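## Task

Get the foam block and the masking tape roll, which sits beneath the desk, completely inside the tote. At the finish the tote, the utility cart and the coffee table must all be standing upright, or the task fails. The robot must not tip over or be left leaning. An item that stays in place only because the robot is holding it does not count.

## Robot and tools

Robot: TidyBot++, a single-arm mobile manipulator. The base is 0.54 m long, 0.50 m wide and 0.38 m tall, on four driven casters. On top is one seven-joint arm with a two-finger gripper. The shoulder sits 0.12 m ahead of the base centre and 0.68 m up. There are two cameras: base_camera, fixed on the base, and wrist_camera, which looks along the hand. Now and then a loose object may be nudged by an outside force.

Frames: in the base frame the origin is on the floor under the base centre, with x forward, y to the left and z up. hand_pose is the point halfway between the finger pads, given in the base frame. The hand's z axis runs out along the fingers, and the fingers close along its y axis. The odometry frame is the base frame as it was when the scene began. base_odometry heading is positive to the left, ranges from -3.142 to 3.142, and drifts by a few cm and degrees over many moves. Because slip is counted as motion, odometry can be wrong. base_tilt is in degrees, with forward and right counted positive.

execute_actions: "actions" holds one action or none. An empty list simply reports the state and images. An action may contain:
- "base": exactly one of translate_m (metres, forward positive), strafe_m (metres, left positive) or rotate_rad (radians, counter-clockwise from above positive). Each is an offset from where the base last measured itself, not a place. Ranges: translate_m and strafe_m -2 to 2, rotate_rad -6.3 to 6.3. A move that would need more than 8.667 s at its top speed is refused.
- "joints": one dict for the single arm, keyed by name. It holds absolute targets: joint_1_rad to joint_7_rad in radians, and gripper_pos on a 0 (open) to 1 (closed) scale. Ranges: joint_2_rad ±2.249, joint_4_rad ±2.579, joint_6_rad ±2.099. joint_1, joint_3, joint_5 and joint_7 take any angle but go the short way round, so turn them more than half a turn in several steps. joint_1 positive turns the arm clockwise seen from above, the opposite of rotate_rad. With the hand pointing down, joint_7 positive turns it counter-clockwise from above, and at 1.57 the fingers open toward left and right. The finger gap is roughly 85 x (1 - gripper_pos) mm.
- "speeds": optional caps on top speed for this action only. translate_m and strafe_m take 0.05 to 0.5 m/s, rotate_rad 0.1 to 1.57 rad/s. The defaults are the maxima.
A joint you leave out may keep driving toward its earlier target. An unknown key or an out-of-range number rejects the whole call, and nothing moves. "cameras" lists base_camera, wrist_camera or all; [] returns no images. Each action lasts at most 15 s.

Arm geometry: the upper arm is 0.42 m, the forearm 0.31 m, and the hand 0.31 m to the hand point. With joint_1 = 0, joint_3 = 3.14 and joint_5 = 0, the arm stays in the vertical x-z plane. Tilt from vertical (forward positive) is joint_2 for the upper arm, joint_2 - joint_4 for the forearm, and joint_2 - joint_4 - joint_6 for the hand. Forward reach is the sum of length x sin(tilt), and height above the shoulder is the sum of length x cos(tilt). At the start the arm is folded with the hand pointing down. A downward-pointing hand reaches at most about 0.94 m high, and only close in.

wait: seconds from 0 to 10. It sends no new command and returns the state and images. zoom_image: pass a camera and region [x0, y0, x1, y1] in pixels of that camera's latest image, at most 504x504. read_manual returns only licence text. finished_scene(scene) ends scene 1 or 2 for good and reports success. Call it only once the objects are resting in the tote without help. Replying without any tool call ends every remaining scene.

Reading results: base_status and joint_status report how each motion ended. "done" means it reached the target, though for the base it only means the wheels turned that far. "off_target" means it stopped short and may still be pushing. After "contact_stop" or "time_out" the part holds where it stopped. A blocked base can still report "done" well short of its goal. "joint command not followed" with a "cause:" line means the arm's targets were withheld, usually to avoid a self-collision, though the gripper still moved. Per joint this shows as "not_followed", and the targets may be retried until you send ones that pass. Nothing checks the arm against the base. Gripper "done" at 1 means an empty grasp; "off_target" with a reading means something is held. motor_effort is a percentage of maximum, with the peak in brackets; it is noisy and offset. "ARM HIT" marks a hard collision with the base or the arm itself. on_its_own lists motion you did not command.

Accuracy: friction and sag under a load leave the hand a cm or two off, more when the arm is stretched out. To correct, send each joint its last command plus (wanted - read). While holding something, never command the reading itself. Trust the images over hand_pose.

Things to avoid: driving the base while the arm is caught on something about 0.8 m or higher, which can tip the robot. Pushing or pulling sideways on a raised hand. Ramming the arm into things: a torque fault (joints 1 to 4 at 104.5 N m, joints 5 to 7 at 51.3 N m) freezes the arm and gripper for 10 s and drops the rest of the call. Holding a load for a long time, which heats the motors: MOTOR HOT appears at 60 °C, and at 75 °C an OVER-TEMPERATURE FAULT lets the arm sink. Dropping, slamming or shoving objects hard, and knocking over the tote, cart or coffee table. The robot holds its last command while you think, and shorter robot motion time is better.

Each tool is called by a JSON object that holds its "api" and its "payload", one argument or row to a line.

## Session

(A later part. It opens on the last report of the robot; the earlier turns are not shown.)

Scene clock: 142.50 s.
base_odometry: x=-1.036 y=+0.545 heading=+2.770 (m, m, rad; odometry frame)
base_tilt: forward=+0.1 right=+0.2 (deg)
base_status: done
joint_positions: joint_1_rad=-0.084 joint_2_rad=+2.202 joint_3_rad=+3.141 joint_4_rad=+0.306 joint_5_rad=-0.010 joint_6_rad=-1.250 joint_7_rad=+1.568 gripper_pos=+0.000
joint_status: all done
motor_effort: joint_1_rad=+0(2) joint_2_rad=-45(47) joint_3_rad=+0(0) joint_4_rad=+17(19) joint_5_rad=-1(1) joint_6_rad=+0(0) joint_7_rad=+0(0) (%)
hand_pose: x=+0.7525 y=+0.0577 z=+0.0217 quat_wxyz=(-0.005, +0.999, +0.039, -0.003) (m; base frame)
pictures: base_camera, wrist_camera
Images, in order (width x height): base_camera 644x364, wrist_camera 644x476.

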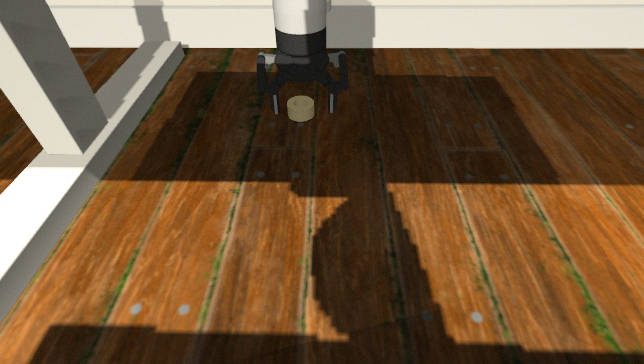

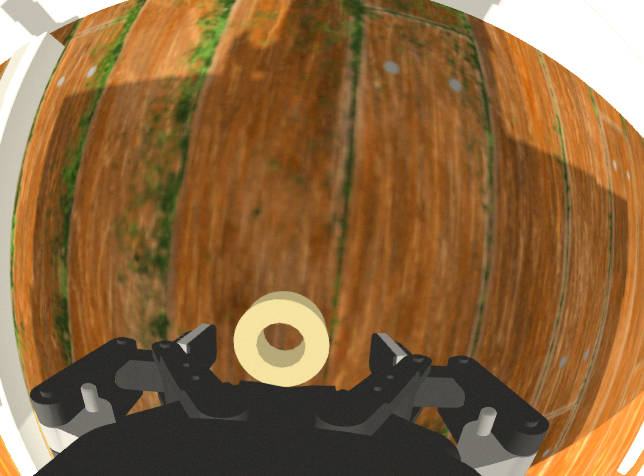

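{"api": "execute_actions", "payload": {
  "actions": [
    {"joints": {"gripper_pos": 1.0}}
  ]
}}

Scene clock: 145.17 s.
base_odometry: x=-1.036 y=+0.545 heading=+2.770 (m, m, rad; odometry frame)
base_tilt: forward=+0.1 right=+0.3 (deg)
base_status: not commanded
joint_positions: joint_1_rad=-0.085 joint_2_rad=+2.197 joint_3_rad=+3.141 joint_4_rad=+0.305 joint_5_rad=-0.010 joint_6_rad=-1.249 joint_7_rad=+1.568 gripper_pos=+0.532
joint_status: gripper_pos off_target (ended at +0.532, target +1.000)
motor_effort: joint_1_rad=+0(3) joint_2_rad=-46(47) joint_3_rad=-1(2) joint_4_rad=+17(18) joint_5_rad=-1(3) joint_6_rad=+0(1) joint_7_rad=+0(0) (%)
hand_pose: x=+0.7556 y=+0.0589 z=+0.0246 quat_wxyz=(-0.005, +0.999, +0.039, +0.000) (m; base frame)
pictures: base_camera, wrist_camera
Images, in order (width x height): base_camera 644x364, wrist_camera 644x476.

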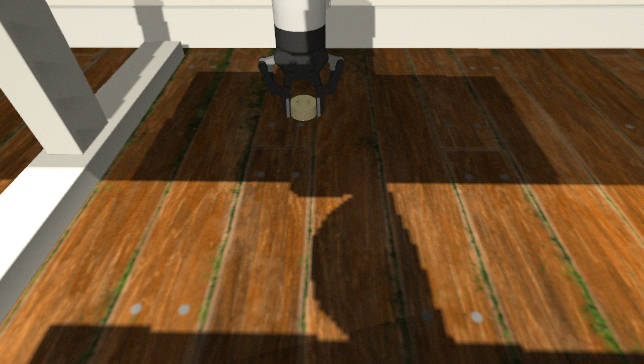

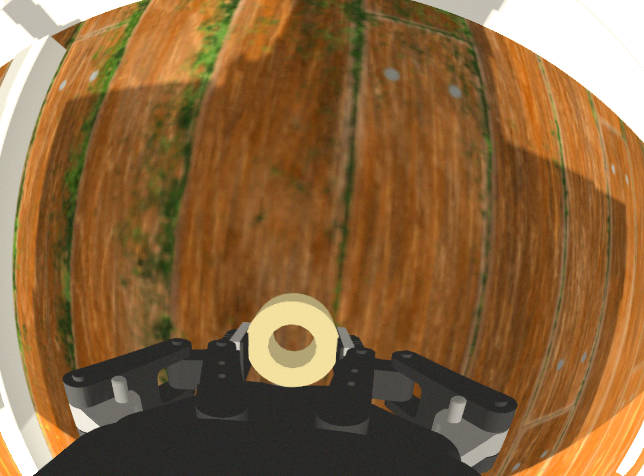

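{"api": "execute_actions", "payload": {
  "actions": [
    {"base": {"translate_m": -0.5}, "joints": {"joint_1_rad": 0.015, "joint_4_rad": 0.95, "joint_6_rad": -1.89, "joint_7_rad": 1.38}}
  ],
  "cameras": ["base_camera"]
}}

{"api": "execute_actions", "payload": {
  "actions": [
    {"base": {"rotate_rad": 1.7}, "speeds": {"rotate_rad": 1.3}}
  ]
}}

Scene clock: 155.00 s.
base_odometry: x=-0.570 y=+0.363 heading=+2.769 (m, m, rad; odometry frame)
base_tilt: forward=+0.1 right=+0.3 (deg)
base_status: done
joint_positions: joint_1_rad=-0.003 joint_2_rad=+2.199 joint_3_rad=+3.141 joint_4_rad=+0.923 joint_5_rad=-0.010 joint_6_rad=-1.870 joint_7_rad=+1.403 gripper_pos=+0.532
joint_status: all done
motor_effort: joint_1_rad=+0(2) joint_2_rad=-46(49) joint_3_rad=+0(1) joint_4_rad=+18(20) joint_5_rad=+0(0) joint_6_rad=+0(1) joint_7_rad=+0(0) (%)
hand_pose: x=+0.7589 y=+0.0059 z=+0.2145 quat_wxyz=(-0.005, +0.997, -0.081, -0.003) (m; base frame)
pictures: base_camera
Images, in order (width x height): base_camera 644x364.

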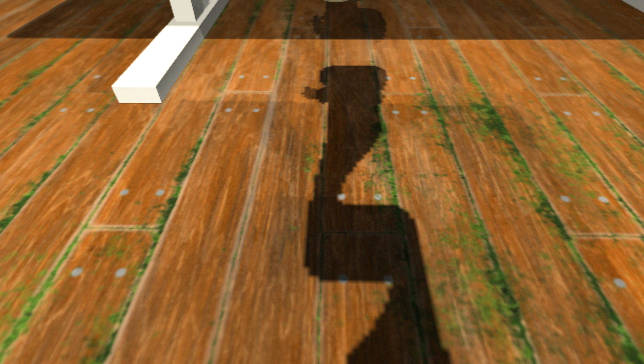

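Scene clock: 157.67 s.
base_odometry: x=-0.570 y=+0.363 heading=-1.814 (m, m, rad; odometry frame)
base_tilt: forward=+0.1 right=+0.3 (deg)
base_status: done
joint_positions: joint_1_rad=+0.008 joint_2_rad=+2.199 joint_3_rad=+3.139 joint_4_rad=+0.923 joint_5_rad=-0.010 joint_6_rad=-1.870 joint_7_rad=+1.403 gripper_pos=+0.532
joint_status: not commanded
motor_effort: joint_1_rad=+1(7) joint_2_rad=-46(46) joint_3_rad=+0(3) joint_4_rad=+18(18) joint_5_rad=-1(2) joint_6_rad=+0(2) joint_7_rad=+0(0) (%)
hand_pose: x=+0.7592 y=-0.0006 z=+0.2149 quat_wxyz=(-0.006, +0.996, -0.087, -0.002) (m; base frame)
pictures: base_camera, wrist_camera
Images, in order (width x height): base_camera 644x364, wrist_camera 644x476.

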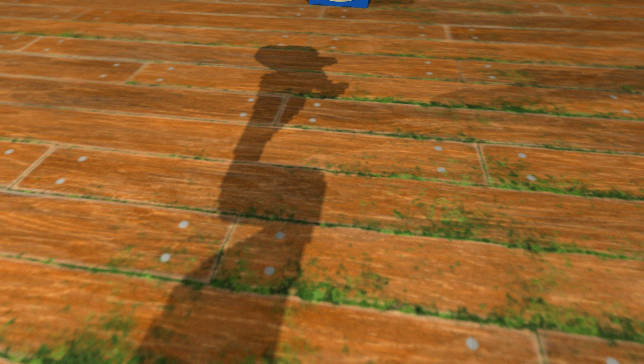

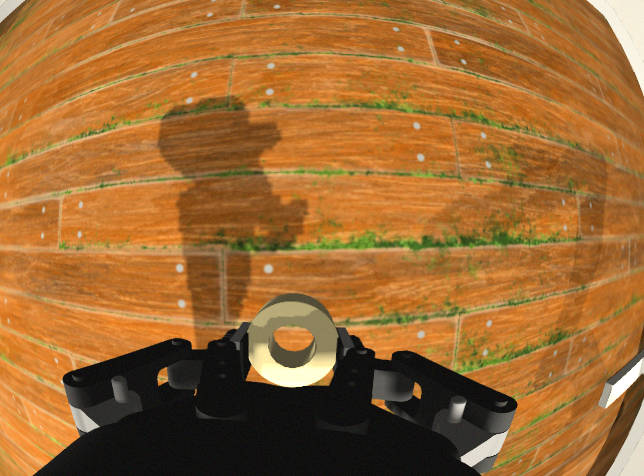

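{"api": "execute_actions", "payload": {
  "actions": [
    {"base": {"translate_m": 0.63}}
  ]
}}

Scene clock: 161.43 s.
base_odometry: x=-0.721 y=-0.249 heading=-1.813 (m, m, rad; odometry frame)
base_tilt: forward=+0.1 right=+0.3 (deg)
base_status: done
joint_positions: joint_1_rad=+0.008 joint_2_rad=+2.200 joint_3_rad=+3.139 joint_4_rad=+0.923 joint_5_rad=-0.010 joint_6_rad=-1.870 joint_7_rad=+1.403 gripper_pos=+0.532
joint_status: not commanded
motor_effort: joint_1_rad=+0(1) joint_2_rad=-46(48) joint_3_rad=+0(1) joint_4_rad=+18(18) joint_5_rad=-1(1) joint_6_rad=+0(0) joint_7_rad=-1(0) (%)
hand_pose: x=+0.7586 y=-0.0006 z=+0.2143 quat_wxyz=(-0.006, +0.996, -0.087, -0.003) (m; base frame)
pictures: base_camera, wrist_camera
Images, in order (width x height): base_camera 644x364, wrist_camera 644x476.

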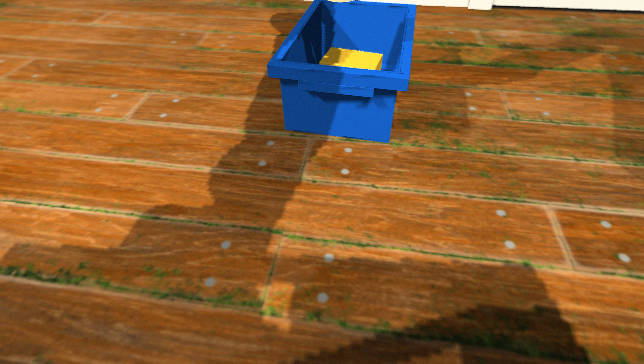

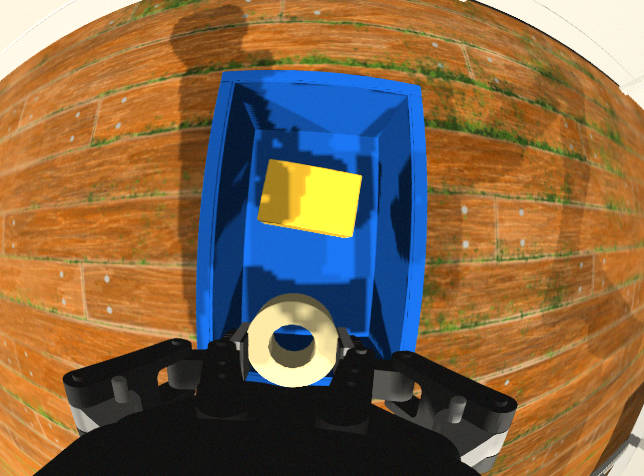

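{"api": "execute_actions", "payload": {
  "actions": [
    {"joints": {"joint_1_rad": 0.05, "joint_4_rad": 0.5, "joint_6_rad": -1.442}}
  ]
}}

Scene clock: 165.63 s.
base_odometry: x=-0.721 y=-0.249 heading=-1.813 (m, m, rad; odometry frame)
base_tilt: forward=+0.1 right=+0.3 (deg)
base_status: not commanded
joint_positions: joint_1_rad=+0.030 joint_2_rad=+2.203 joint_3_rad=+3.139 joint_4_rad=+0.524 joint_5_rad=-0.010 joint_6_rad=-1.467 joint_7_rad=+1.403 gripper_pos=+0.532
joint_status: all done
motor_effort: joint_1_rad=+0(0) joint_2_rad=-47(48) joint_3_rad=+0(0) joint_4_rad=+18(19) joint_5_rad=+0(1) joint_6_rad=+0(0) joint_7_rad=+0(0) (%)
hand_pose: x=+0.7695 y=-0.0146 z=+0.0880 quat_wxyz=(-0.006, +0.995, -0.100, -0.003) (m; base frame)
pictures: base_camera, wrist_camera
Images, in order (width x height): base_camera 644x364, wrist_camera 644x476.

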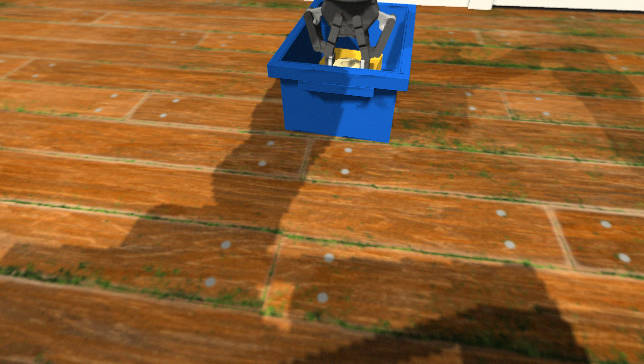

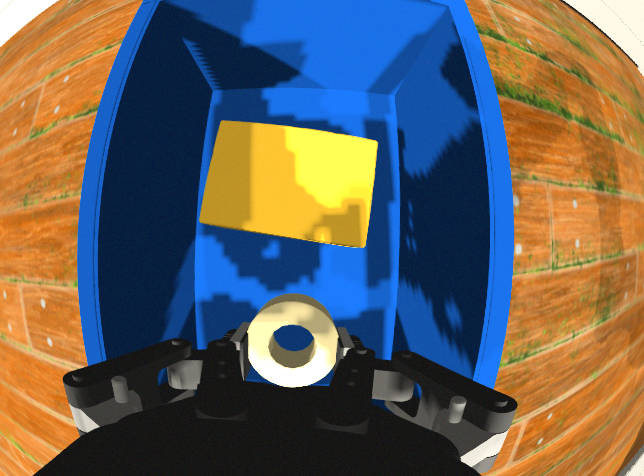

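Centered. Lowering and releasing.

{"api": "execute_actions", "payload": {
  "actions": [
    {"joints": {"joint_4_rad": 0.338, "joint_6_rad": -1.275}}
  ],
  "cameras": ["wrist_camera"]
}}

Scene clock: 169.57 s.
base_odometry: x=-0.721 y=-0.249 heading=-1.813 (m, m, rad; odometry frame)
base_tilt: forward=+0.1 right=+0.3 (deg)
base_status: not commanded
joint_positions: joint_1_rad=+0.030 joint_2_rad=+2.205 joint_3_rad=+3.139 joint_4_rad=+0.360 joint_5_rad=-0.010 joint_6_rad=-1.301 joint_7_rad=+1.403 gripper_pos=+0.532
joint_status: all done
motor_effort: joint_1_rad=+0(0) joint_2_rad=-46(48) joint_3_rad=+0(1) joint_4_rad=+18(18) joint_5_rad=+0(1) joint_6_rad=+0(1) joint_7_rad=+0(0) (%)
hand_pose: x=+0.7591 y=-0.0143 z=+0.0361 quat_wxyz=(-0.006, +0.995, -0.101, -0.003) (m; base frame)
pictures: wrist_camera
Images, in order (width x height): wrist_camera 644x476.

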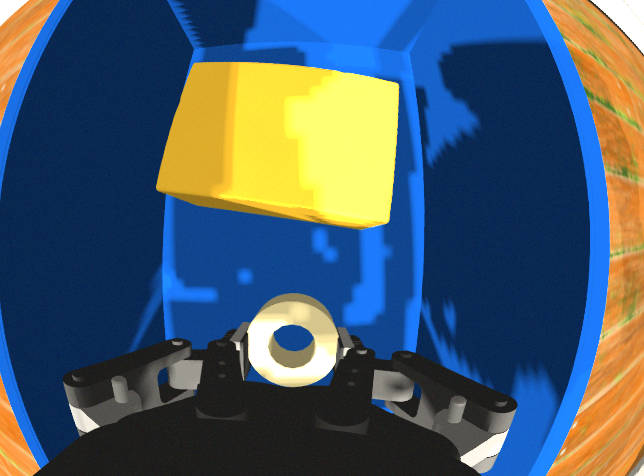

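{"api": "execute_actions", "payload": {
  "actions": [
    {"joints": {"gripper_pos": 0.3}}
  ],
  "cameras": ["wrist_camera"]
}}

{"api": "execute_actions", "payload": {
  "actions": [
    {"joints": {"joint_4_rad": 0.9, "joint_6_rad": -1.84}}
  ]
}}

Scene clock: 171.83 s.
base_odometry: x=-0.721 y=-0.249 heading=-1.813 (m, m, rad; odometry frame)
base_tilt: forward=+0.1 right=+0.3 (deg)
base_status: not commanded
joint_positions: joint_1_rad=+0.030 joint_2_rad=+2.205 joint_3_rad=+3.139 joint_4_rad=+0.360 joint_5_rad=-0.010 joint_6_rad=-1.301 joint_7_rad=+1.403 gripper_pos=+0.300
joint_status: all done
motor_effort: joint_1_rad=+0(0) joint_2_rad=-45(46) joint_3_rad=+0(0) joint_4_rad=+18(18) joint_5_rad=-1(0) joint_6_rad=+0(0) joint_7_rad=+0(0) (%)
hand_pose: x=+0.7591 y=-0.0143 z=+0.0361 quat_wxyz=(-0.006, +0.995, -0.101, -0.003) (m; base frame)
pictures: wrist_camera
Images, in order (width x height): wrist_camera 644x476.

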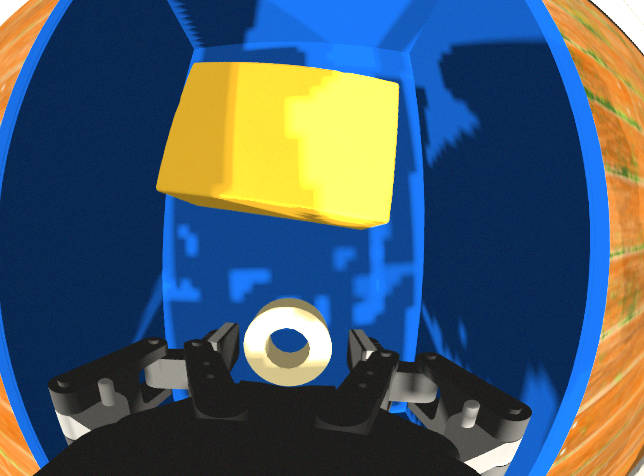

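Scene clock: 173.60 s.
base_odometry: x=-0.721 y=-0.249 heading=-1.813 (m, m, rad; odometry frame)
base_tilt: forward=+0.1 right=+0.3 (deg)
base_status: not commanded
joint_positions: joint_1_rad=+0.030 joint_2_rad=+2.200 joint_3_rad=+3.139 joint_4_rad=+0.875 joint_5_rad=-0.010 joint_6_rad=-1.816 joint_7_rad=+1.403 gripper_pos=+0.300
joint_status: all done
motor_effort: joint_1_rad=+0(0) joint_2_rad=-46(48) joint_3_rad=+0(0) joint_4_rad=+18(19) joint_5_rad=-1(0) joint_6_rad=+0(0) joint_7_rad=+0(0) (%)
hand_pose: x=+0.7642 y=-0.0148 z=+0.1994 quat_wxyz=(-0.006, +0.995, -0.098, +0.000) (m; base frame)
pictures: base_camera, wrist_camera
Images, in order (width x height): base_camera 644x364, wrist_camera 644x476.

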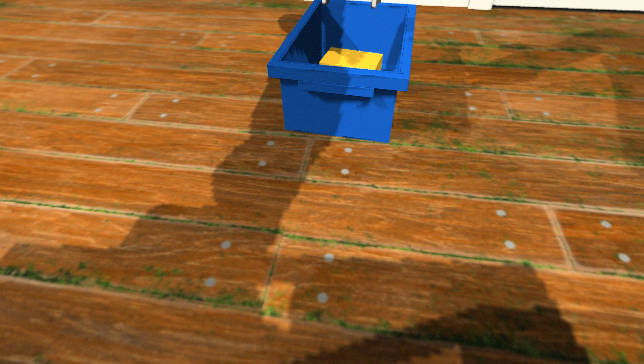

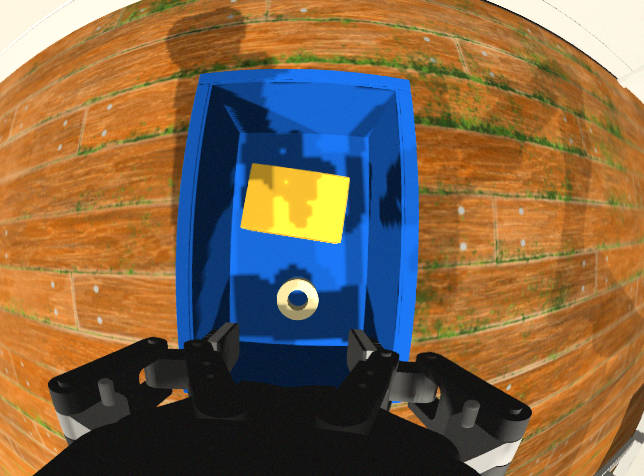

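{"api": "finished_scene", "payload": {
  "scene": 2
}}

The scene is finished: the task was done.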